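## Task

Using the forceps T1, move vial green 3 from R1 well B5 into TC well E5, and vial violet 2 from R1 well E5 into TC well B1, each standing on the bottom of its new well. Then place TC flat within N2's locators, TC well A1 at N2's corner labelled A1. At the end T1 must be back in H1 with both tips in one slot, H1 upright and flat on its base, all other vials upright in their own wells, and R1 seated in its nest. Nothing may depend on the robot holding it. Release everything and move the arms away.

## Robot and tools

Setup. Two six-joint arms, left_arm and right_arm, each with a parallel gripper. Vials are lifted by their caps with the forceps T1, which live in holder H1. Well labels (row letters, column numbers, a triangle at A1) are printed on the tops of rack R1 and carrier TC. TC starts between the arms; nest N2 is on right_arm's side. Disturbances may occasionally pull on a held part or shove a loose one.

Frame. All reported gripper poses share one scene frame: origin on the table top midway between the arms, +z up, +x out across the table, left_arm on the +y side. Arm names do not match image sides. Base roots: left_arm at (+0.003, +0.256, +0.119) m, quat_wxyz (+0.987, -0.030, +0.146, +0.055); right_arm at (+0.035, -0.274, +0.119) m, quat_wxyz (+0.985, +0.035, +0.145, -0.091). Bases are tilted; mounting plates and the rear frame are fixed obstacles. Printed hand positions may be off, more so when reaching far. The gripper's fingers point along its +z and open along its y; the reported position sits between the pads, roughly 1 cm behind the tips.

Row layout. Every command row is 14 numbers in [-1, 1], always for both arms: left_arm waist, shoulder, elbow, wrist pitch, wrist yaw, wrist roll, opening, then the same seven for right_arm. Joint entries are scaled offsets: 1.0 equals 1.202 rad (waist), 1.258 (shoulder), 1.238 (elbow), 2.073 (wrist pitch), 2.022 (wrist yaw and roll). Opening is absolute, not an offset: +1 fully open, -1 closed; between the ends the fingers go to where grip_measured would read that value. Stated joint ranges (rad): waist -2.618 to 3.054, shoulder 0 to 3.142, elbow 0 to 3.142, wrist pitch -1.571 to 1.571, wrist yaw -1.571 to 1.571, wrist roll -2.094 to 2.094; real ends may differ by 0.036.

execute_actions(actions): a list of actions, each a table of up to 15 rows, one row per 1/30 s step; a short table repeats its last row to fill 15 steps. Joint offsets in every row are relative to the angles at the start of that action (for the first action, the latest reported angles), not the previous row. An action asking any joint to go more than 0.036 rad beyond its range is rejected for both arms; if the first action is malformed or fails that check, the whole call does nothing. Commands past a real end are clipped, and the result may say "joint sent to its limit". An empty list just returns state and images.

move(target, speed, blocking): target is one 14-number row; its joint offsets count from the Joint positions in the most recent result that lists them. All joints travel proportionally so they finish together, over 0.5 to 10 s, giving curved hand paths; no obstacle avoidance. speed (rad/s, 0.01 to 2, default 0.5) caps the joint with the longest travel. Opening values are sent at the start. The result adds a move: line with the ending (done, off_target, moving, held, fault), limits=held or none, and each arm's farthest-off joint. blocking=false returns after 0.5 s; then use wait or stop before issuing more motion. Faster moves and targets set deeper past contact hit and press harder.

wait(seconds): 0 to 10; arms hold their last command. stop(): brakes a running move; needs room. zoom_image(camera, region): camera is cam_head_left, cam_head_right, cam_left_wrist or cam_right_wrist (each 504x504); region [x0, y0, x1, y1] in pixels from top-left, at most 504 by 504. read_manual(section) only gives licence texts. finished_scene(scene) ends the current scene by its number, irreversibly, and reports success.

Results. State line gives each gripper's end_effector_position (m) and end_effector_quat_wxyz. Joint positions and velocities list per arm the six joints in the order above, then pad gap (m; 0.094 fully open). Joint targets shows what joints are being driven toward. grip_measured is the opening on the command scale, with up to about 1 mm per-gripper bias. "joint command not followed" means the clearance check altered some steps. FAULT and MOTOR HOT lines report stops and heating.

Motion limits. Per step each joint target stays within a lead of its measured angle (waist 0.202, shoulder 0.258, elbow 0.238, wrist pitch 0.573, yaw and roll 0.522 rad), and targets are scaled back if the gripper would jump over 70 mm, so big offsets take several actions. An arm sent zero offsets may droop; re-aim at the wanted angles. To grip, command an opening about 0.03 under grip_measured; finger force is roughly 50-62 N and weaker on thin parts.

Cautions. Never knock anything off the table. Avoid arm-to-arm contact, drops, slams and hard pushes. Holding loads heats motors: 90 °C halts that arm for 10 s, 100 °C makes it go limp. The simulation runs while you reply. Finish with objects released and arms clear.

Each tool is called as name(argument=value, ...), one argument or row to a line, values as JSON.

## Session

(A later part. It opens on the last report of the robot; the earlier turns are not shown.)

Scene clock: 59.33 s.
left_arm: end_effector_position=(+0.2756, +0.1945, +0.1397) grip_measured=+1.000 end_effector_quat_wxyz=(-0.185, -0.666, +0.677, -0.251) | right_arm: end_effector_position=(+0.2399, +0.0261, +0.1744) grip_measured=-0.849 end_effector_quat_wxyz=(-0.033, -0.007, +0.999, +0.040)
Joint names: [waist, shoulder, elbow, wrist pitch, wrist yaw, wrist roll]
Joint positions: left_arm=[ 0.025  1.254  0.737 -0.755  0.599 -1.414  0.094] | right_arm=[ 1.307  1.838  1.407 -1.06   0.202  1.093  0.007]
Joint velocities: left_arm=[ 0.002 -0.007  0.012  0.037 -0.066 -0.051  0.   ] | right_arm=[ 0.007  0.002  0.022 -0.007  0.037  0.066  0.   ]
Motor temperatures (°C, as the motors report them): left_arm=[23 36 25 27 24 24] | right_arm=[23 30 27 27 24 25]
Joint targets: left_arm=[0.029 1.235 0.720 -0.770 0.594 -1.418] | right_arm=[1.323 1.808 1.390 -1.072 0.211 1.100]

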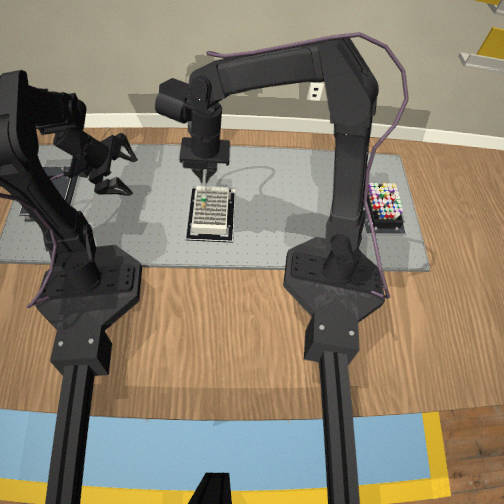

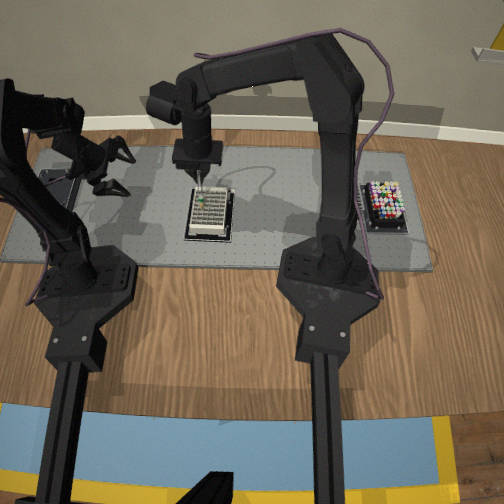

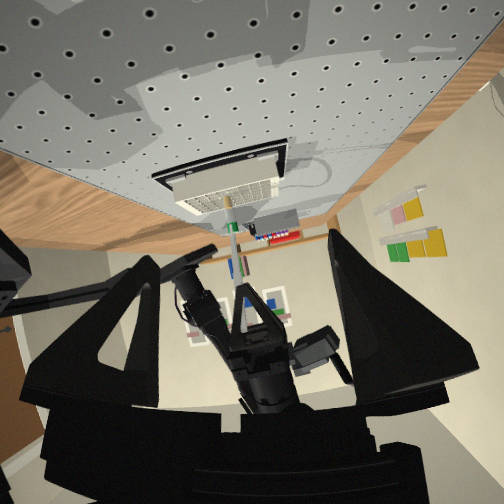

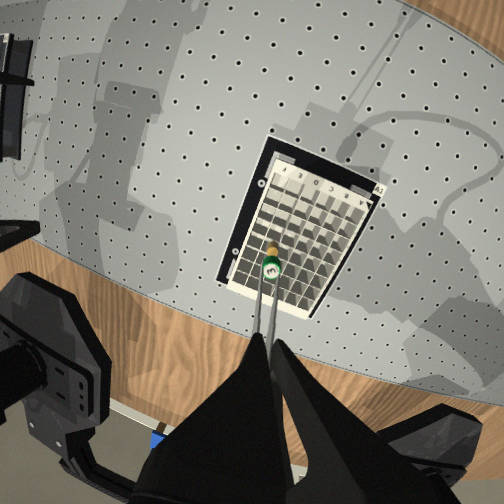

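wait(
  seconds=0,
)

Scene clock: 59.70 s.
left_arm: end_effector_position=(+0.2756, +0.1945, +0.1397) grip_measured=+1.000 end_effector_quat_wxyz=(-0.185, -0.666, +0.677, -0.251) | right_arm: end_effector_position=(+0.2400, +0.0260, +0.1744) grip_measured=-0.849 end_effector_quat_wxyz=(-0.033, -0.007, +0.999, +0.040)
Joint names: [waist, shoulder, elbow, wrist pitch, wrist yaw, wrist roll]
Joint positions: left_arm=[ 0.025  1.254  0.737 -0.755  0.599 -1.414  0.094] | right_arm=[ 1.307  1.838  1.407 -1.06   0.203  1.093  0.007]
Joint velocities: left_arm=[-0.017  0.002  0.022 -0.022 -0.007 -0.037  0.   ] | right_arm=[ 0.002 -0.012 -0.012  0.051 -0.095  0.007  0.001]
Motor temperatures (°C, as the motors report them): left_arm=[23 36 25 27 24 24] | right_arm=[23 30 27 27 24 25]
Joint targets: left_arm=[0.029 1.235 0.720 -0.770 0.594 -1.418] | right_arm=[1.323 1.808 1.390 -1.072 0.211 1.100]

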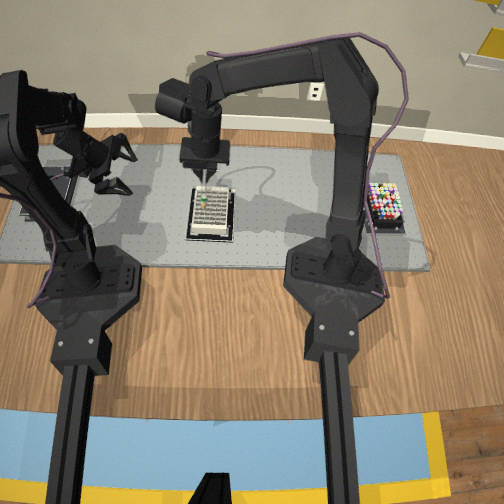

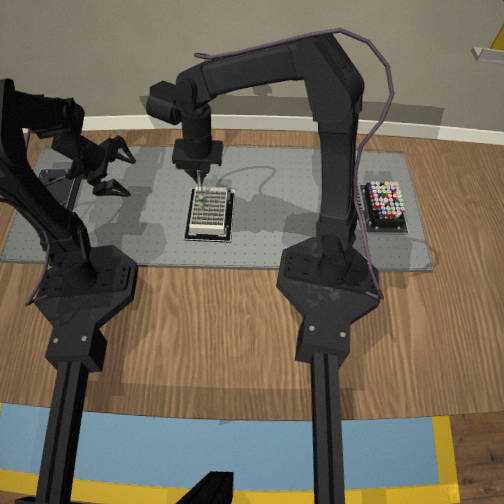

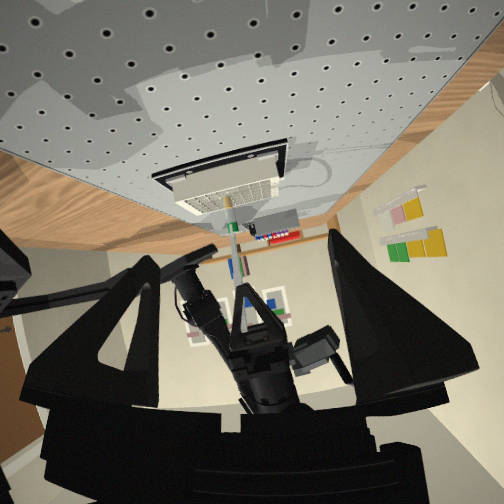

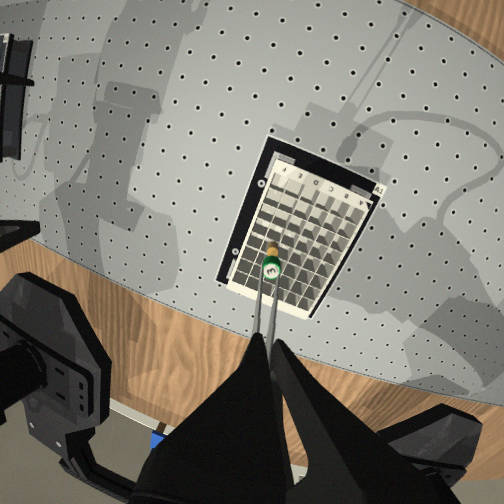

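execute_actions(
  actions=[
    [[0.0033,-0.0151,-0.0137,-0.0072,-0.0025,-0.002,1, 0.016,-0.015,-0.0137,0.002,0.004,0.0035,-0.86],[0.0033,-0.0151,-0.0137,-0.0072,-0.0025,-0.002,1, 0.018,-0.008,-0.0137,0.005,0.004,0.0035,-0.86],[0.0033,-0.0151,-0.0137,-0.0072,-0.0025,-0.002,1, 0.02,0.0,-0.0137,0.007,0.004,0.0035,-0.86],[0.0033,-0.0151,-0.0137,-0.0072,-0.0025,-0.002,1, 0.02,0.004,-0.0137,0.008,0.004,0.0035,-0.86],[0.0033,-0.0151,-0.0137,-0.0072,-0.0025,-0.002,1, 0.02,0.007,-0.0137,0.009,0.004,0.0035,-0.86],[0.0033,-0.0151,-0.0137,-0.0072,-0.0025,-0.002,1, 0.02,0.009,-0.0137,0.0101,0.004,0.0035,-0.86],[0.0033,-0.0151,-0.0137,-0.0072,-0.0025,-0.002,1, 0.02,0.011,-0.0137,0.0101,0.004,0.0035,-0.86],[0.0033,-0.0151,-0.0137,-0.0072,-0.0025,-0.002,1, 0.02,0.013,-0.0137,0.0101,0.004,0.0035,-0.86],[0.0033,-0.0151,-0.0137,-0.0072,-0.0025,-0.002,1, 0.02,0.015,-0.0137,0.0101,0.004,0.0035,-0.86],[0.0033,-0.0151,-0.0137,-0.0072,-0.0025,-0.002,1, 0.02,0.0167,-0.0137,0.0101,0.004,0.0035,-0.86]],
  ],
)

zoom_image(
  camera="cam_right_wrist",
  region=[230, 190, 330, 300],
)

zoom_image(
  camera="cam_left_wrist",
  region=[170, 160, 290, 250],
)

Scene clock: 60.97 s.
left_arm: end_effector_position=(+0.2756, +0.1945, +0.1397) grip_measured=+1.000 end_effector_quat_wxyz=(-0.185, -0.666, +0.677, -0.251) | right_arm: end_effector_position=(+0.2366, +0.0286, +0.1706) grip_measured=-0.849 end_effector_quat_wxyz=(-0.034, -0.012, +0.999, +0.037)
Joint names: [waist, shoulder, elbow, wrist pitch, wrist yaw, wrist roll]
Joint positions: left_arm=[ 0.025  1.254  0.737 -0.755  0.599 -1.414  0.094] | right_arm=[ 1.316  1.853  1.407 -1.054  0.203  1.093  0.007]
Joint velocities: left_arm=[ 0.012 -0.012  0.012 -0.051  0.022 -0.051  0.   ] | right_arm=[-0.012  0.027 -0.007 -0.066  0.007 -0.022 -0.001]
Motor temperatures (°C, as the motors report them): left_arm=[23 36 25 27 24 24] | right_arm=[23 30 27 27 24 25]
Joint targets: left_arm=[0.029 1.235 0.720 -0.769 0.594 -1.418] | right_arm=[1.332 1.859 1.390 -1.039 0.211 1.100]

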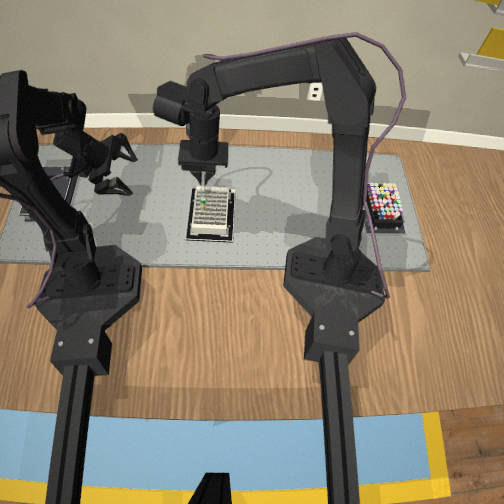

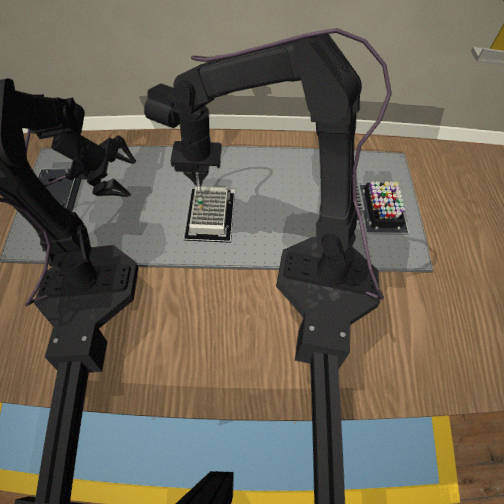

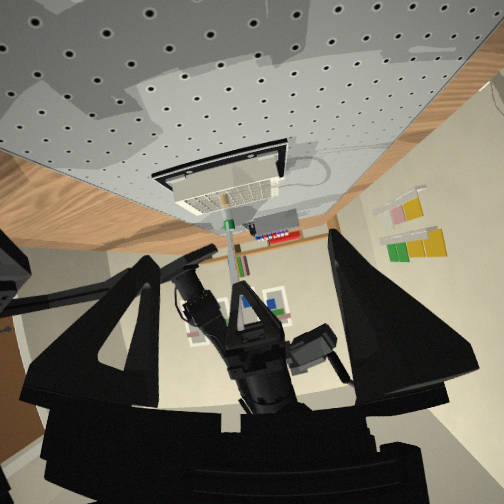

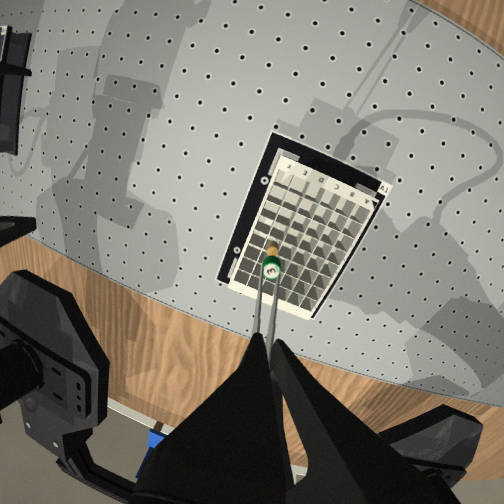

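Region (230, 190, 330, 300) of cam_right_wrist's 504x504 image, scaled by 4.582, with more detail than that image has; it fills the left 458 columns of this view, and the rest is white.

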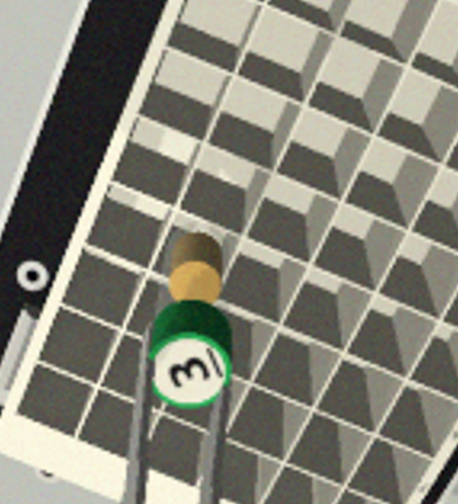

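Region (170, 160, 290, 250) of cam_left_wrist's 504x504 image, scaled by 4.200, with more detail than that image has; it fills the top 378 rows of this view, and the rest is white.

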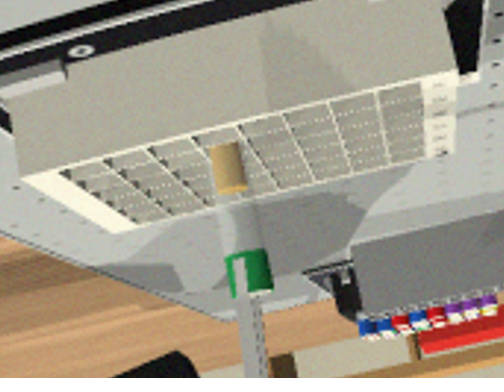

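execute_actions(
  actions=[
    [[0.0033,-0.0151,-0.0137,-0.0072,-0.0025,-0.002,1, 0.01,0.0075,-0.011,0.0108,0.0064,0.0035,-0.86],[0.0033,-0.0151,-0.0137,-0.0072,-0.0025,-0.002,1, 0.01,0.0103,-0.011,0.0117,0.0069,0.0035,-0.86],[0.0033,-0.0151,-0.0137,-0.0072,-0.0025,-0.002,1, 0.01,0.013,-0.011,0.0126,0.0075,0.0035,-0.86],[0.0033,-0.0151,-0.0137,-0.0072,-0.0025,-0.002,1, 0.01,0.0158,-0.011,0.0134,0.0081,0.0035,-0.86],[0.0033,-0.0151,-0.0137,-0.0072,-0.0025,-0.002,1, 0.01,0.0186,-0.011,0.0143,0.0087,0.0035,-0.86],[0.0033,-0.0151,-0.0137,-0.0072,-0.0025,-0.002,1, 0.01,0.0213,-0.011,0.0152,0.0093,0.0035,-0.86],[0.0033,-0.0151,-0.0137,-0.0072,-0.0025,-0.002,1, 0.01,0.0241,-0.011,0.0161,0.0099,0.0035,-0.86],[0.0033,-0.0151,-0.0137,-0.0072,-0.0025,-0.002,1, 0.01,0.0268,-0.011,0.017,0.0105,0.0035,-0.86],[0.0033,-0.0151,-0.0137,-0.0072,-0.0025,-0.002,1, 0.01,0.0296,-0.011,0.0179,0.0111,0.0035,-0.86],[0.0033,-0.0151,-0.0137,-0.0072,-0.0025,-0.002,1, 0.01,0.0324,-0.011,0.0188,0.0117,0.0035,-0.86],[0.0033,-0.0151,-0.0137,-0.0072,-0.0025,-0.002,1, 0.01,0.0351,-0.011,0.0197,0.0123,0.0035,-0.86],[0.0033,-0.0151,-0.0137,-0.0072,-0.0025,-0.002,1, 0.01,0.0379,-0.011,0.0205,0.0129,0.0035,-0.86],[0.0033,-0.0151,-0.0137,-0.0072,-0.0025,-0.002,1, 0.01,0.0406,-0.011,0.0205,0.0129,0.0035,-0.86],[0.0033,-0.0151,-0.0137,-0.0072,-0.0025,-0.002,1, 0.01,0.0434,-0.011,0.0205,0.0129,0.0035,-0.86],[0.0033,-0.0151,-0.0137,-0.0072,-0.0025,-0.002,1, 0.01,0.0461,-0.011,0.0205,0.0129,0.0035,-0.86]],
  ],
)

zoom_image(
  camera="cam_right_wrist",
  region=[230, 190, 330, 300],
)

zoom_image(
  camera="cam_left_wrist",
  region=[170, 160, 290, 250],
)

Scene clock: 62.70 s.
left_arm: end_effector_position=(+0.2756, +0.1945, +0.1397) grip_measured=+1.000 end_effector_quat_wxyz=(-0.185, -0.666, +0.677, -0.251) | right_arm: end_effector_position=(+0.2366, +0.0322, +0.1561) grip_measured=-0.849 end_effector_quat_wxyz=(-0.032, -0.015, +0.999, +0.025)
Joint names: [waist, shoulder, elbow, wrist pitch, wrist yaw, wrist roll]
Joint positions: left_arm=[ 0.025  1.254  0.737 -0.755  0.599 -1.414  0.094] | right_arm=[ 1.316  1.897  1.407 -1.03   0.219  1.093  0.007]
Joint velocities: left_arm=[ 0.007 -0.002 -0.002 -0.066  0.022 -0.007  0.   ] | right_arm=[-0.017  0.081 -0.007  0.007  0.037  0.007  0.   ]
Motor temperatures (°C, as the motors report them): left_arm=[23 36 25 27 24 24] | right_arm=[23 30 27 27 24 25]
Joint targets: left_arm=[0.029 1.235 0.720 -0.769 0.594 -1.418] | right_arm=[1.328 1.910 1.394 -1.012 0.230 1.100]

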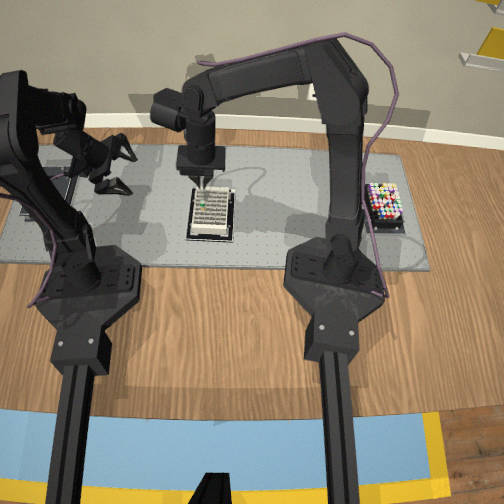

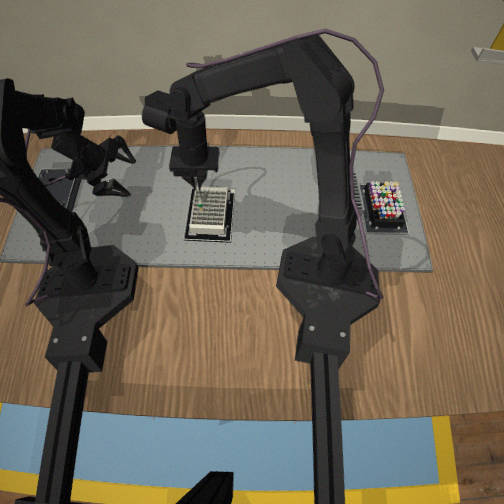

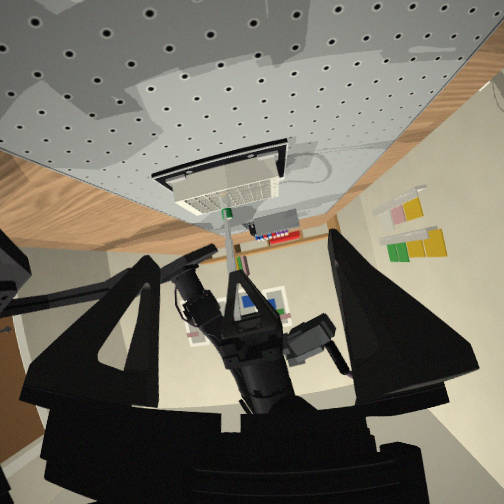

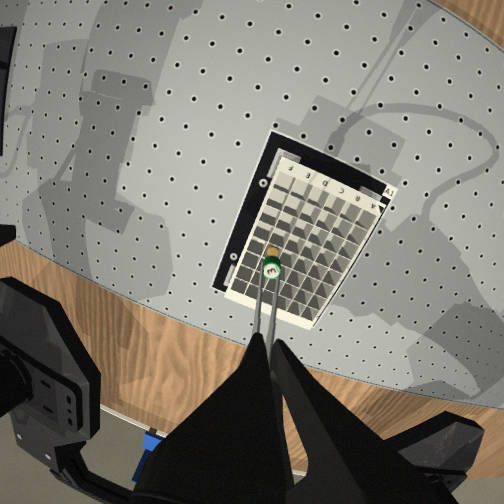

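Region (230, 190, 330, 300) of cam_right_wrist's 504x504 image, scaled by 4.582, with more detail than that image has; it fills the left 458 columns of this view, and the rest is white.

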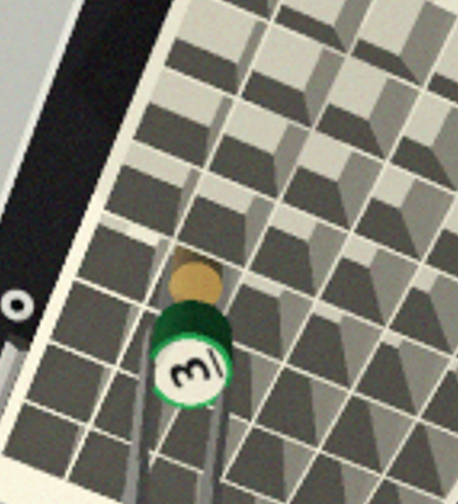

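Region (170, 160, 290, 250) of cam_left_wrist's 504x504 image, scaled by 4.200, with more detail than that image has; it fills the top 378 rows of this view, and the rest is white.

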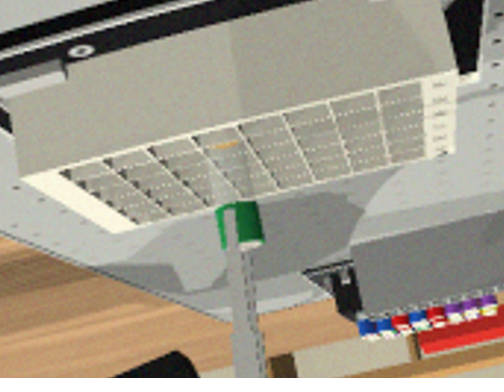

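execute_actions(
  actions=[
    [[0.0033,-0.0151,-0.0137,-0.0072,-0.0025,-0.002,1, 0.01,0.0136,-0.0105,0.0132,0.0083,0.0035,-0.86],[0.0033,-0.0151,-0.0137,-0.0072,-0.0025,-0.002,1, 0.01,0.0169,-0.0105,0.0143,0.009,0.0035,-0.86],[0.0033,-0.0151,-0.0137,-0.0072,-0.0025,-0.002,1, 0.01,0.0201,-0.0105,0.0154,0.0097,0.0035,-0.86],[0.0033,-0.0151,-0.0137,-0.0072,-0.0025,-0.002,1, 0.01,0.0234,-0.0105,0.0166,0.0104,0.0035,-0.86],[0.0033,-0.0151,-0.0137,-0.0072,-0.0025,-0.002,1, 0.01,0.0267,-0.0105,0.0177,0.0112,0.0035,-0.86],[0.0033,-0.0151,-0.0137,-0.0072,-0.0025,-0.002,1, 0.01,0.0299,-0.0105,0.0188,0.0119,0.0035,-0.86],[0.0033,-0.0151,-0.0137,-0.0072,-0.0025,-0.002,1, 0.01,0.0332,-0.0105,0.0188,0.0119,0.0035,-0.86],[0.0033,-0.0151,-0.0137,-0.0072,-0.0025,-0.002,1, 0.01,0.0365,-0.0105,0.0188,0.0119,0.0035,-0.86],[0.0033,-0.0151,-0.0137,-0.0072,-0.0025,-0.002,1, 0.01,0.0397,-0.0105,0.0188,0.0119,0.0035,-0.86],[0.0033,-0.0151,-0.0137,-0.0072,-0.0025,-0.002,1, 0.01,0.0397,-0.0105,0.0188,0.0119,0.0035,-0.86],[0.0033,-0.0151,-0.0137,-0.0072,-0.0025,-0.002,1, 0.01,0.0397,-0.0105,0.0188,0.0119,0.0035,-0.86],[0.0033,-0.0151,-0.0137,-0.0072,-0.0025,-0.002,1, 0.01,0.0397,-0.0105,0.0188,0.0119,0.0035,-0.86],[0.0033,-0.0151,-0.0137,-0.0072,-0.0025,-0.002,1, 0.01,0.0397,-0.0105,0.0188,0.0119,0.0035,-0.82],[0.0033,-0.0151,-0.0137,-0.0072,-0.0025,-0.002,1, 0.01,0.0397,-0.0105,0.0188,0.0119,0.0035,-0.79],[0.0033,-0.0151,-0.0137,-0.0072,-0.0025,-0.002,1, 0.01,0.0397,-0.0105,0.0188,0.0119,0.0035,-0.765]],
  ],
)

wait(
  seconds=0,
)

zoom_image(
  camera="cam_right_wrist",
  region=[230, 190, 330, 300],
)

zoom_image(
  camera="cam_left_wrist",
  region=[170, 160, 290, 250],
)

Scene clock: 63.90 s.
left_arm: end_effector_position=(+0.2756, +0.1945, +0.1397) grip_measured=+1.000 end_effector_quat_wxyz=(-0.185, -0.667, +0.677, -0.251) | right_arm: end_effector_position=(+0.2362, +0.0353, +0.1442) grip_measured=-0.779 end_effector_quat_wxyz=(-0.029, -0.017, +0.999, +0.016)
Joint names: [waist, shoulder, elbow, wrist pitch, wrist yaw, wrist roll]
Joint positions: left_arm=[ 0.025  1.254  0.737 -0.755  0.599 -1.414  0.094] | right_arm=[ 1.317  1.934  1.407 -1.008  0.232  1.093  0.01 ]
Joint velocities: left_arm=[-0.007  0.007 -0.007  0.037 -0.007  0.007  0.   ] | right_arm=[-0.002  0.002  0.002  0.007  0.037 -0.037  0.025]
Motor temperatures (°C, as the motors report them): left_arm=[23 36 25 27 24 24] | right_arm=[23 30 27 27 24 25]
Joint targets: left_arm=[0.029 1.235 0.720 -0.769 0.594 -1.418] | right_arm=[1.328 1.947 1.394 -0.991 0.243 1.100]

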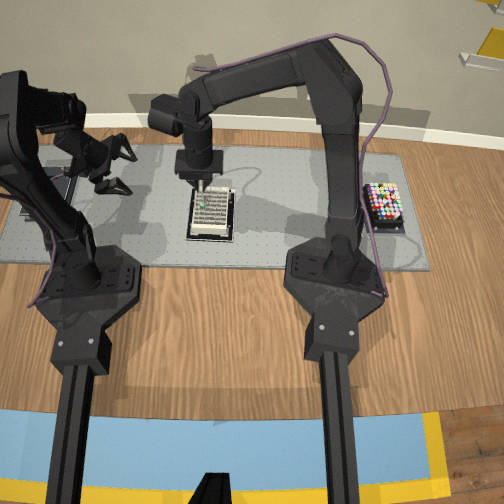

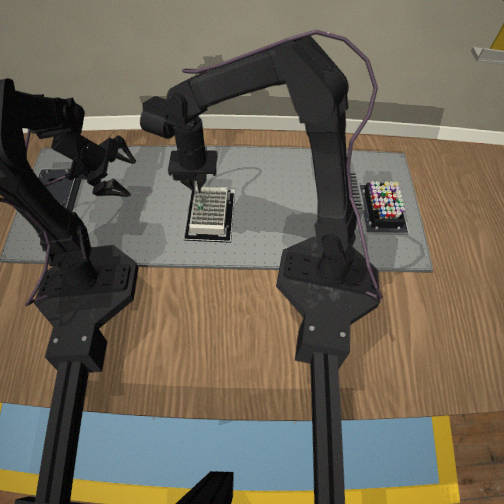

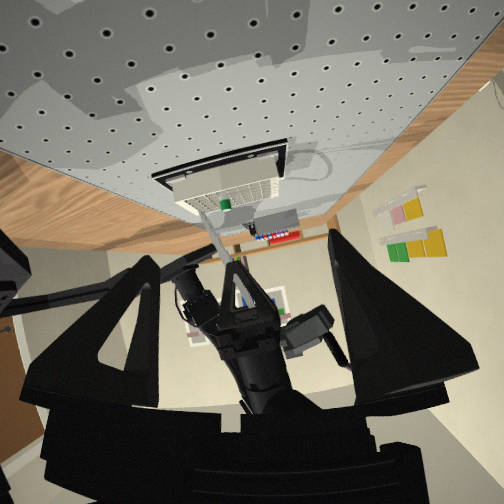

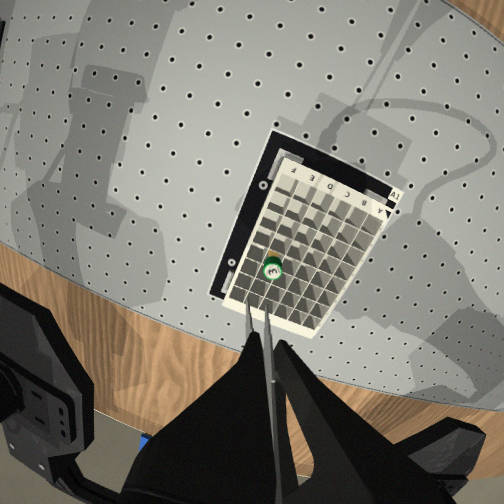

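Scene clock: 63.90 s.
left_arm: end_effector_position=(+0.2756, +0.1945, +0.1397) grip_measured=+1.000 end_effector_quat_wxyz=(-0.185, -0.667, +0.677, -0.251) | right_arm: end_effector_position=(+0.2362, +0.0353, +0.1442) grip_measured=-0.779 end_effector_quat_wxyz=(-0.029, -0.017, +0.999, +0.016)
Joint names: [waist, shoulder, elbow, wrist pitch, wrist yaw, wrist roll]
Joint positions: left_arm=[ 0.025  1.254  0.737 -0.755  0.599 -1.414  0.094] | right_arm=[ 1.317  1.934  1.407 -1.008  0.232  1.093  0.01 ]
Joint velocities: left_arm=[-0.007  0.007 -0.007  0.037 -0.007  0.007  0.   ] | right_arm=[-0.002  0.002  0.002  0.007  0.037 -0.037  0.025]
Motor temperatures (°C, as the motors report them): left_arm=[23 36 25 27 24 24] | right_arm=[23 30 27 27 24 25]
Joint targets: left_arm=[0.029 1.235 0.720 -0.769 0.594 -1.418] | right_arm=[1.328 1.947 1.394 -0.991 0.243 1.100]

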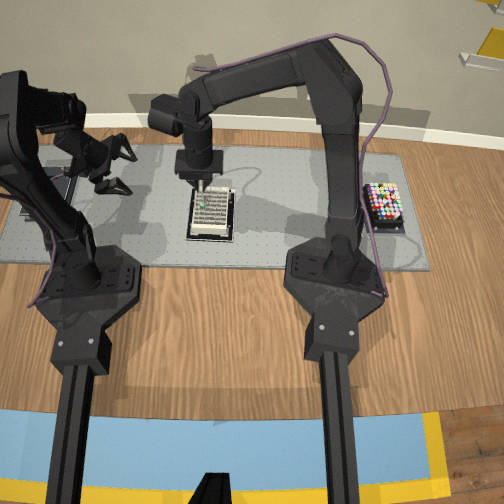

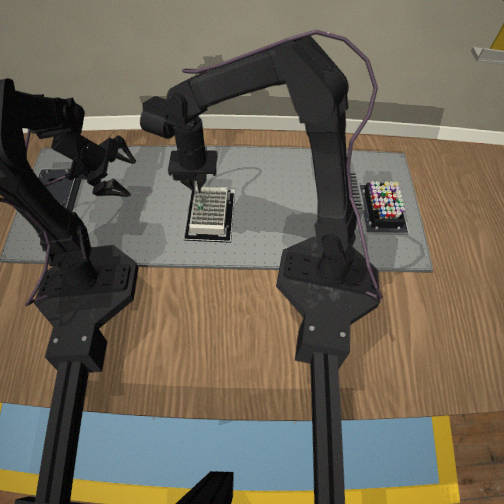

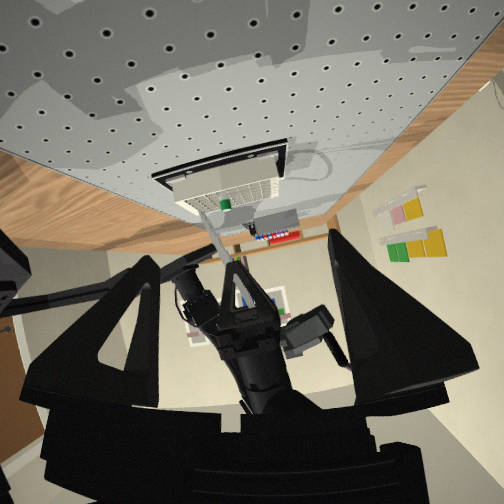

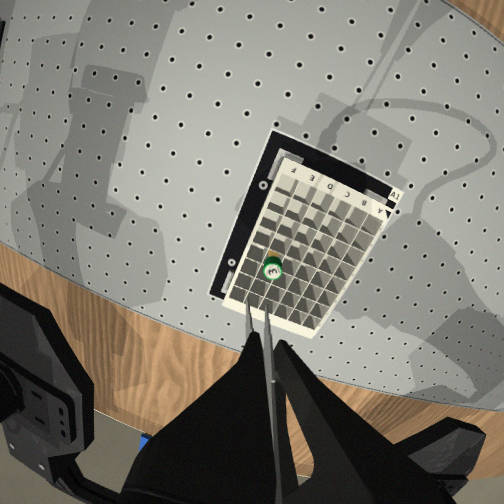

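Region (230, 190, 330, 300) of cam_right_wrist's 504x504 image, scaled by 4.582, with more detail than that image has; it fills the left 458 columns of this view, and the rest is white.

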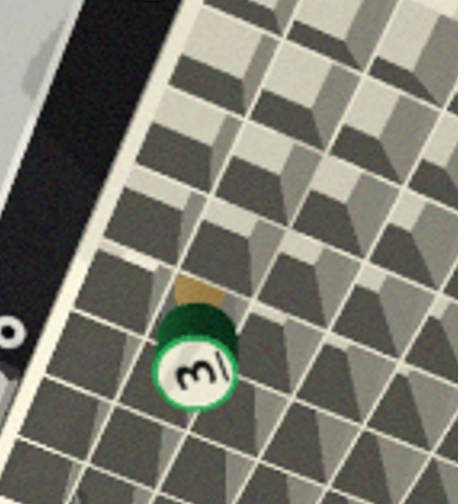

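Region (170, 160, 290, 250) of cam_left_wrist's 504x504 image, scaled by 4.200, with more detail than that image has; it fills the top 378 rows of this view, and the rest is white.

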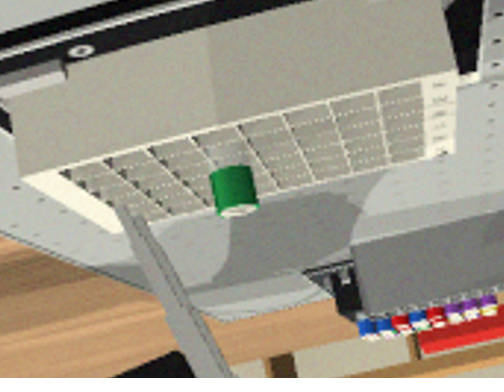

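execute_actions(
  actions=[
    [[0.0033,-0.0151,-0.0137,-0.0072,-0.0025,-0.002,1, 0.009,0.0,-0.0105,0.008,0.005,0.0035,-0.81]],
  ],
)

zoom_image(
  camera="cam_left_wrist",
  region=[150, 150, 330, 350],
)

Scene clock: 64.53 s.
left_arm: end_effector_position=(+0.2756, +0.1945, +0.1397) grip_measured=+1.000 end_effector_quat_wxyz=(-0.185, -0.667, +0.677, -0.251) | right_arm: end_effector_position=(+0.2365, +0.0356, +0.1441) grip_measured=-0.808 end_effector_quat_wxyz=(-0.028, -0.017, +0.999, +0.016)
Joint names: [waist, shoulder, elbow, wrist pitch, wrist yaw, wrist roll]
Joint positions: left_arm=[ 0.025  1.254  0.737 -0.755  0.599 -1.414  0.094] | right_arm=[ 1.317  1.934  1.407 -1.007  0.233  1.093  0.009]
Joint velocities: left_arm=[-0.022 -0.012 -0.002 -0.007  0.007 -0.007  0.   ] | right_arm=[-0.022 -0.012  0.007  0.051  0.11  -0.007 -0.   ]
Motor temperatures (°C, as the motors report them): left_arm=[23 36 25 26 24 24] | right_arm=[23 30 27 27 24 25]
Joint targets: left_arm=[0.029 1.235 0.720 -0.769 0.594 -1.418] | right_arm=[1.327 1.934 1.394 -0.992 0.242 1.100]

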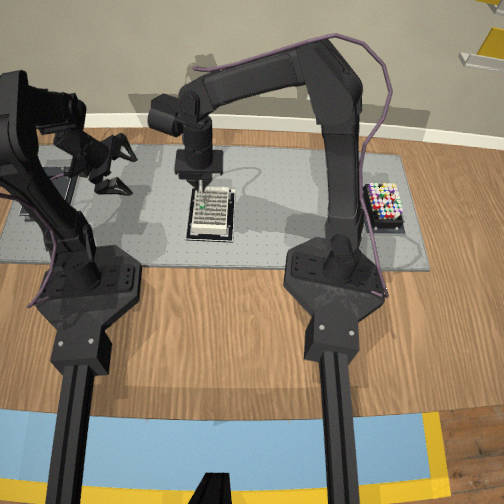

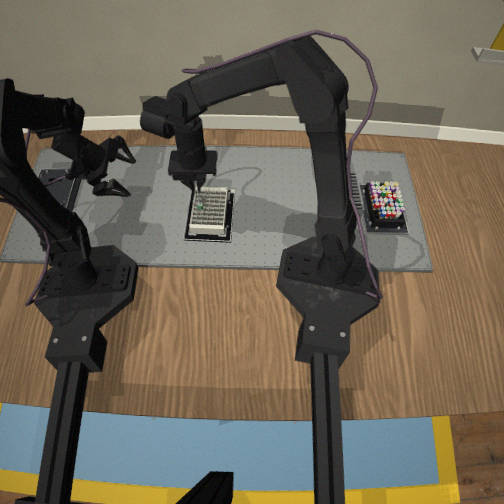

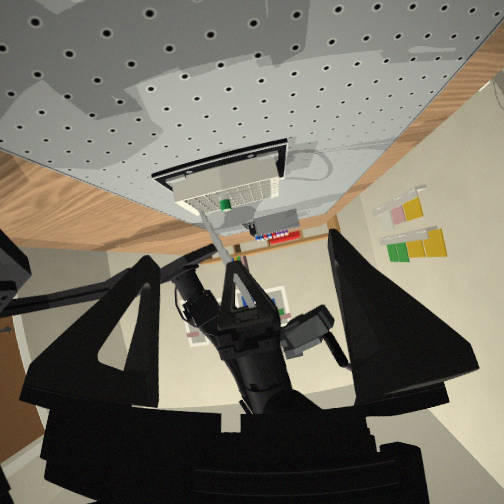

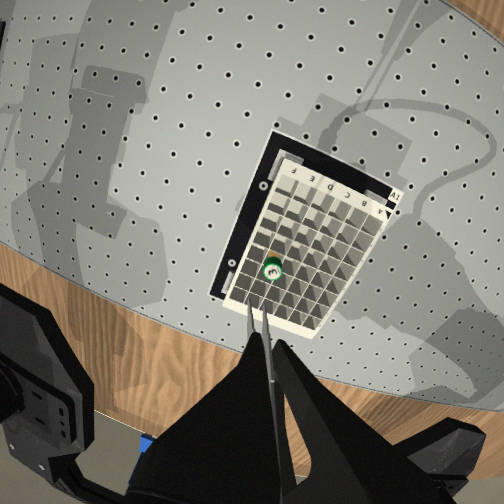

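Region (150, 150, 330, 350) of cam_left_wrist's 504x504 image, scaled by 2.520, with more detail than that image has; it fills the left 454 columns of this view, and the rest is white.

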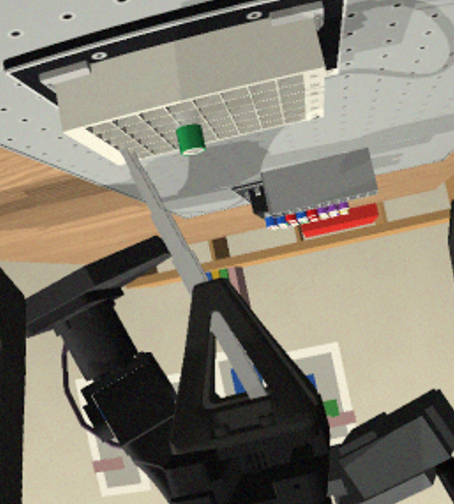

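zoom_image(
  camera="cam_right_wrist",
  region=[200, 240, 330, 370],
)

zoom_image(
  camera="cam_head_left",
  region=[170, 150, 250, 250],
)

Region (200, 240, 330, 370) of cam_right_wrist's 504x504 image, scaled by 3.877, with more detail than that image has.

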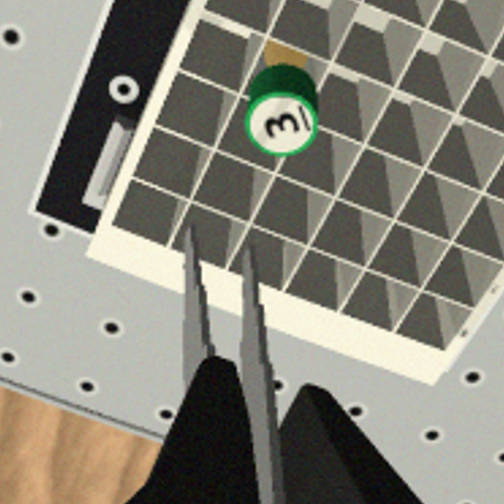

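Region (170, 150, 250, 250) of cam_head_left's 504x504 image, scaled by 5.040, with more detail than that image has; it fills the left 403 columns of this view, and the rest is white.

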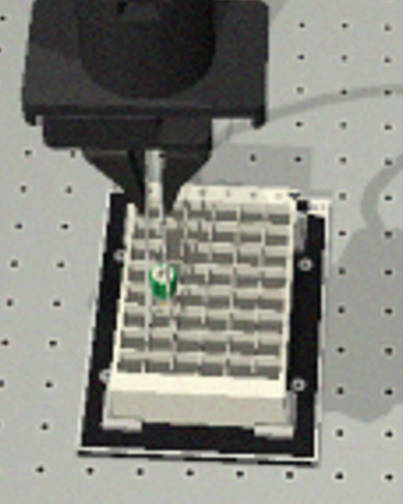

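execute_actions(
  actions=[
    [[0.0033,-0.0151,-0.0137,-0.0072,-0.0025,-0.002,1, 0.008,-0.0238,0,0.0072,0.004,0.0035,-0.83],[0.0033,-0.0151,-0.0137,-0.0072,-0.0025,-0.002,1, 0.008,-0.0397,0,0.0072,0.004,0.0035,-0.84],[0.0033,-0.0151,-0.0137,-0.0072,-0.0025,-0.002,1, 0.008,-0.062,0,0.0072,0.004,0.0035,-0.84],[0.0033,-0.0151,-0.0137,-0.0072,-0.0025,-0.002,1, 0.008,-0.089,0,0.0072,0.004,0.0035,-0.84],[0.0033,-0.0151,-0.0137,-0.0072,-0.0025,-0.002,1, 0.008,-0.1192,0,0.0072,0.004,0.0035,-0.84],[0.0033,-0.0151,-0.0137,-0.0072,-0.0025,-0.002,1, -0.0083,-0.151,0,0.0072,0.004,0.0035,-0.84],[0.0033,-0.0151,-0.0137,-0.0072,-0.0025,-0.002,1, -0.0291,-0.1828,0,0.0072,0.004,0.0035,-0.84],[0.0033,-0.0151,-0.0137,-0.0072,-0.0025,-0.002,1, -0.0582,-0.2146,0,0.0072,-0.0057,-0.0143,-0.84],[0.0033,-0.0151,-0.0137,-0.0072,-0.0025,-0.002,1, -0.0957,-0.2464,0,0.0072,-0.0109,-0.0307,-0.84],[0.0033,-0.0151,-0.0137,-0.0072,-0.0025,-0.002,1, -0.1373,-0.2782,0,0.0072,-0.0161,-0.047,-0.84],[0.0033,-0.0151,-0.0137,-0.0072,-0.0025,-0.002,1, -0.1822,-0.31,0,0.0072,-0.0213,-0.0633,-0.84],[0.0033,-0.0151,-0.0137,-0.0072,-0.0025,-0.002,1, -0.2271,-0.3418,0,0.0072,-0.0265,-0.0796,-0.84],[0.0033,-0.0151,-0.0137,-0.0072,-0.0025,-0.002,1, -0.272,-0.3736,0,0.0072,-0.0317,-0.0959,-0.84],[0.0033,-0.0151,-0.0137,-0.0072,-0.0025,-0.002,1, -0.317,-0.4054,-0.005,0.0072,-0.0368,-0.1123,-0.84],[0.0033,-0.0151,-0.0137,-0.0072,-0.0025,-0.002,1, -0.3619,-0.4372,-0.0105,0.0072,-0.042,-0.1286,-0.84]],
    [[0.0033,-0.0151,-0.0137,-0.0072,-0.0025,-0.002,1, -0.1281,-0.1113,-0.0299,0.0137,-0.0299,-0.0856,-0.84],[0.0033,-0.0151,-0.0137,-0.0072,-0.0025,-0.002,1, -0.173,-0.1431,-0.0493,0.0203,-0.0351,-0.1019,-0.84],[0.0033,-0.0151,-0.0137,-0.0072,-0.0025,-0.002,1, -0.218,-0.1749,-0.0687,0.0268,-0.0403,-0.1182,-0.84],[0.0033,-0.0151,-0.0137,-0.0072,-0.0025,-0.002,1, -0.2629,-0.2067,-0.088,0.0333,-0.0455,-0.1345,-0.84],[0.0033,-0.0151,-0.0137,-0.0072,-0.0025,-0.002,1, -0.3078,-0.2385,-0.1074,0.0398,-0.0507,-0.1508,-0.84],[0.0033,-0.0151,-0.0137,-0.0072,-0.0025,-0.002,1, -0.3527,-0.2703,-0.1268,0.0463,-0.0559,-0.1672,-0.84],[0.0033,-0.0151,-0.0137,-0.0072,-0.0025,-0.002,1, -0.3977,-0.3021,-0.1462,0.0528,-0.0611,-0.1835,-0.84],[0.0033,-0.0151,-0.0137,-0.0072,-0.0025,-0.002,1, -0.4426,-0.3339,-0.1656,0.0593,-0.0663,-0.1998,-0.84],[0.0033,-0.0151,-0.0137,-0.0072,-0.0025,-0.002,1, -0.4875,-0.3577,-0.185,0.0658,-0.0715,-0.2161,-0.84],[0.0033,-0.0151,-0.0137,-0.0072,-0.0025,-0.002,1, -0.5324,-0.3752,-0.2044,0.0724,-0.0767,-0.2324,-0.84],[0.0033,-0.0151,-0.0137,-0.0072,-0.0025,-0.002,1, -0.5774,-0.3871,-0.2237,0.0789,-0.0818,-0.2488,-0.84],[0.0033,-0.0151,-0.0137,-0.0072,-0.0025,-0.002,1, -0.6223,-0.3951,-0.2431,0.0854,-0.087,-0.2651,-0.84],[0.0033,-0.0151,-0.0137,-0.0072,-0.0025,-0.002,1, -0.6672,-0.3951,-0.2625,0.0919,-0.0922,-0.2814,-0.84],[0.0033,-0.0151,-0.0137,-0.0072,-0.0025,-0.002,1, -0.7121,-0.3951,-0.2819,0.0984,-0.0974,-0.2977,-0.84],[0.0033,-0.0151,-0.0137,-0.0072,-0.0025,-0.002,1, -0.7571,-0.3951,-0.3013,0.1049,-0.1026,-0.314,-0.84]],
    [[0.0033,-0.0151,-0.0137,-0.0072,-0.0025,-0.002,1, -0.1281,-0.0215,-0.0638,0.0412,-0.0299,-0.0856,-0.84],[0.0033,-0.0151,-0.0137,-0.0072,-0.0025,-0.002,1, -0.173,-0.0215,-0.0832,0.0478,-0.0351,-0.1019,-0.84],[0.0033,-0.0151,-0.0137,-0.0072,-0.0025,-0.002,1, -0.218,-0.0215,-0.1026,0.0543,-0.0403,-0.1182,-0.84],[0.0033,-0.0151,-0.0137,-0.0072,-0.0025,-0.002,1, -0.2629,-0.0215,-0.122,0.0608,-0.0455,-0.1345,-0.84],[0.0033,-0.0151,-0.0137,-0.0072,-0.0025,-0.002,1, -0.3078,-0.0215,-0.1414,0.0673,-0.0507,-0.1508,-0.84],[0.0033,-0.0151,-0.0137,-0.0072,-0.0025,-0.002,1, -0.3527,-0.0215,-0.1607,0.0738,-0.0559,-0.1672,-0.84],[0.0033,-0.0151,-0.0137,-0.0072,-0.0025,-0.002,1, -0.3977,-0.0215,-0.1801,0.0803,-0.0611,-0.186,-0.84],[0.0033,-0.0151,-0.0137,-0.0072,-0.0025,-0.002,1, -0.4426,-0.0215,-0.1995,0.0868,-0.066,-0.186,-0.84],[0.0033,-0.0151,-0.0137,-0.0072,-0.0025,-0.002,1, -0.48,-0.0215,-0.2189,0.0933,-0.066,-0.186,-0.84],[0.0033,-0.0151,-0.0137,-0.0072,-0.0025,-0.002,1, -0.5092,-0.0215,-0.2383,0.1001,-0.066,-0.186,-0.84],[0.0033,-0.0151,-0.0137,-0.0072,-0.0025,-0.002,1, -0.5324,-0.0215,-0.2577,0.1001,-0.066,-0.186,-0.84],[0.0033,-0.0151,-0.0137,-0.0072,-0.0025,-0.002,1, -0.5491,-0.0215,-0.2771,0.1001,-0.066,-0.186,-0.84],[0.0033,-0.0151,-0.0137,-0.0072,-0.0025,-0.002,1, -0.5578,-0.0215,-0.2932,0.1001,-0.066,-0.186,-0.84],[0.0033,-0.0151,-0.0137,-0.0072,-0.0025,-0.002,1, -0.5578,-0.0215,-0.3037,0.1001,-0.066,-0.186,-0.84],[0.0033,-0.0151,-0.0137,-0.0072,-0.0025,-0.002,1, -0.5578,-0.0215,-0.3037,0.1001,-0.066,-0.186,-0.84]],
  ],
)

Scene clock: 76.17 s.
left_arm: end_effector_position=(+0.2756, +0.1945, +0.1397) grip_measured=+1.000 end_effector_quat_wxyz=(-0.185, -0.667, +0.677, -0.251) | right_arm: end_effector_position=(+0.2900, -0.4495, +0.1761) grip_measured=-0.838 end_effector_quat_wxyz=(+0.178, +0.365, +0.912, -0.061)
Joint names: [waist, shoulder, elbow, wrist pitch, wrist yaw, wrist roll]
Joint positions: left_arm=[ 0.025  1.254  0.737 -0.755  0.599 -1.414  0.094] | right_arm=[-0.502  0.995  0.747 -0.662 -0.082  0.125  0.008]
Joint velocities: left_arm=[-0.002  0.007 -0.012 -0.037 -0.037  0.022  0.   ] | right_arm=[-0.149  0.007 -0.462 -0.022 -0.081 -0.198 -0.001]
Motor temperatures (°C, as the motors report them): left_arm=[23 35 25 26 24 24] | right_arm=[23 31 26 27 24 25]
Joint targets: left_arm=[0.029 1.235 0.720 -0.769 0.594 -1.418] | right_arm=[-0.513 0.968 0.723 -0.624 -0.107 0.093]

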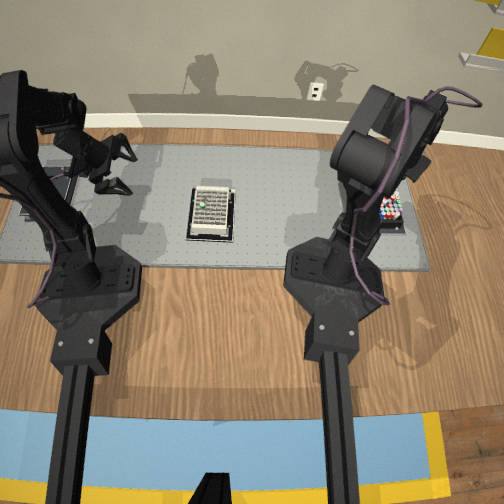

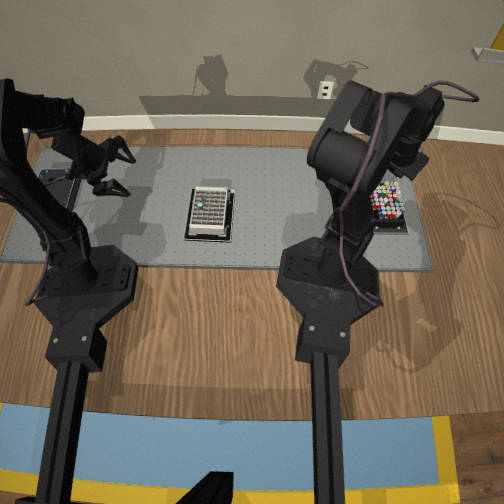

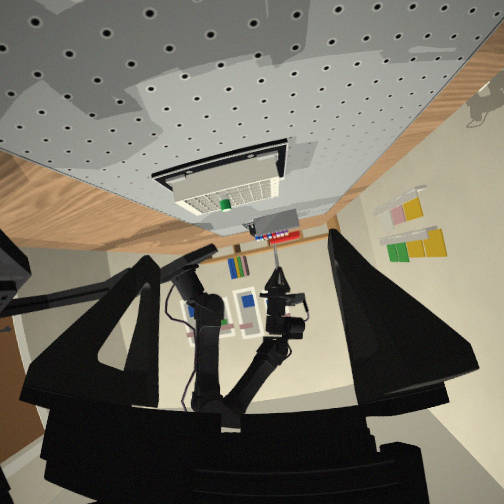

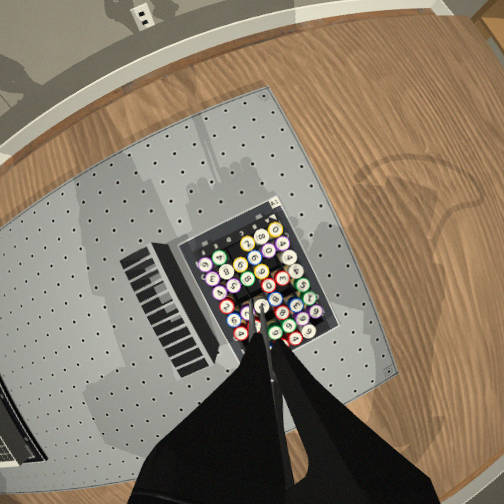

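execute_actions(
  actions=[],
)

zoom_image(
  camera="cam_right_wrist",
  region=[180, 200, 350, 370],
)

zoom_image(
  camera="cam_left_wrist",
  region=[240, 200, 320, 300],
)

Scene clock: 76.23 s.
left_arm: end_effector_position=(+0.2756, +0.1945, +0.1397) grip_measured=+1.000 end_effector_quat_wxyz=(-0.185, -0.667, +0.677, -0.251) | right_arm: end_effector_position=(+0.2849, -0.4460, +0.1695) grip_measured=-0.838 end_effector_quat_wxyz=(+0.169, +0.363, +0.915, -0.057)
Joint names: [waist, shoulder, elbow, wrist pitch, wrist yaw, wrist roll]
Joint positions: left_arm=[ 0.025  1.254  0.737 -0.755  0.599 -1.414  0.094] | right_arm=[-0.505  0.995  0.727 -0.662 -0.087  0.117  0.008]
Joint velocities: left_arm=[ 0.002  0.012  0.007 -0.081 -0.066  0.022  0.   ] | right_arm=[-0.007 -0.007 -0.164 -0.022 -0.051 -0.037  0.001]
Motor temperatures (°C, as the motors report them): left_arm=[23 35 25 26 24 24] | right_arm=[23 31 26 27 24 25]
Joint targets: left_arm=[0.029 1.235 0.720 -0.769 0.594 -1.418] | right_arm=[-0.513 0.968 0.724 -0.624 -0.107 0.093]

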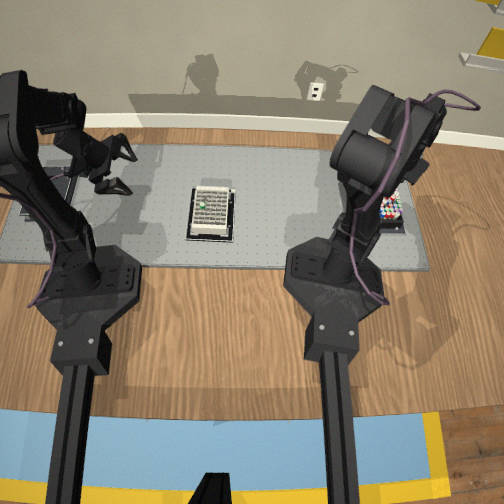

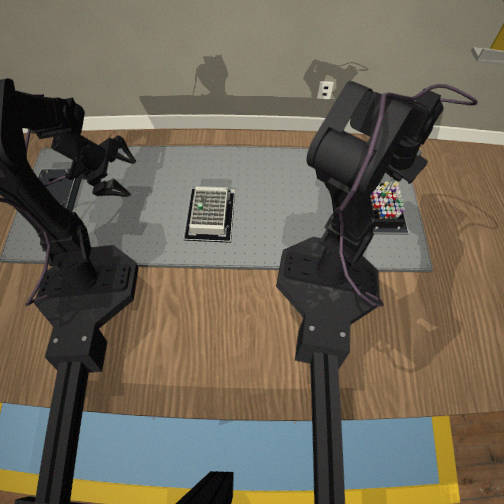

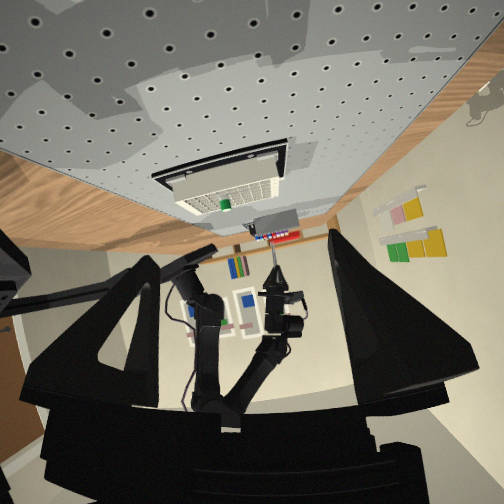

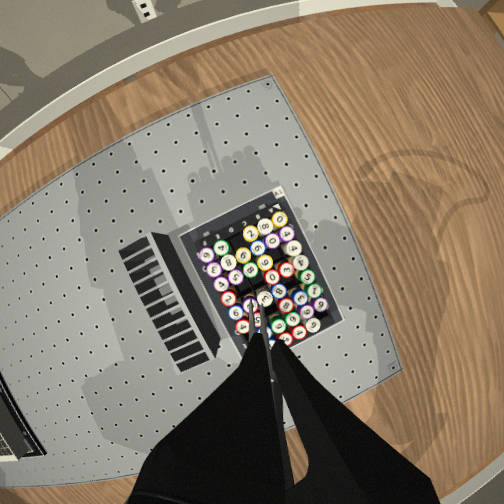

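Region (180, 200, 350, 370) of cam_right_wrist's 504x504 image, scaled by 2.965, with more detail than that image has.

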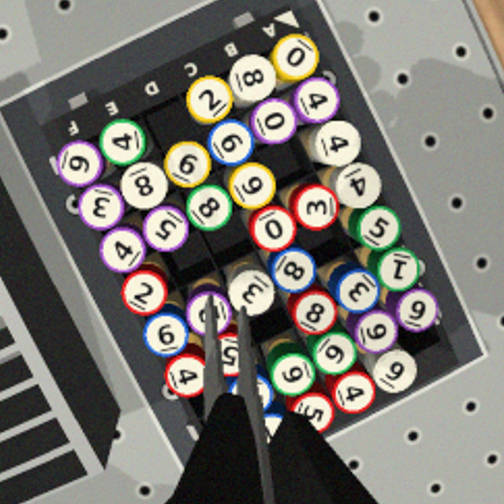

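Region (240, 200, 320, 300) of cam_left_wrist's 504x504 image, scaled by 5.040, with more detail than that image has; it fills the left 403 columns of this view, and the rest is white.

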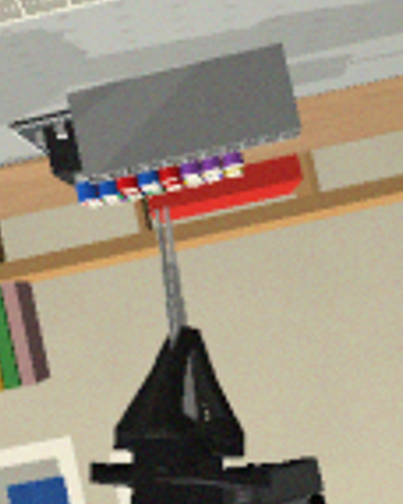

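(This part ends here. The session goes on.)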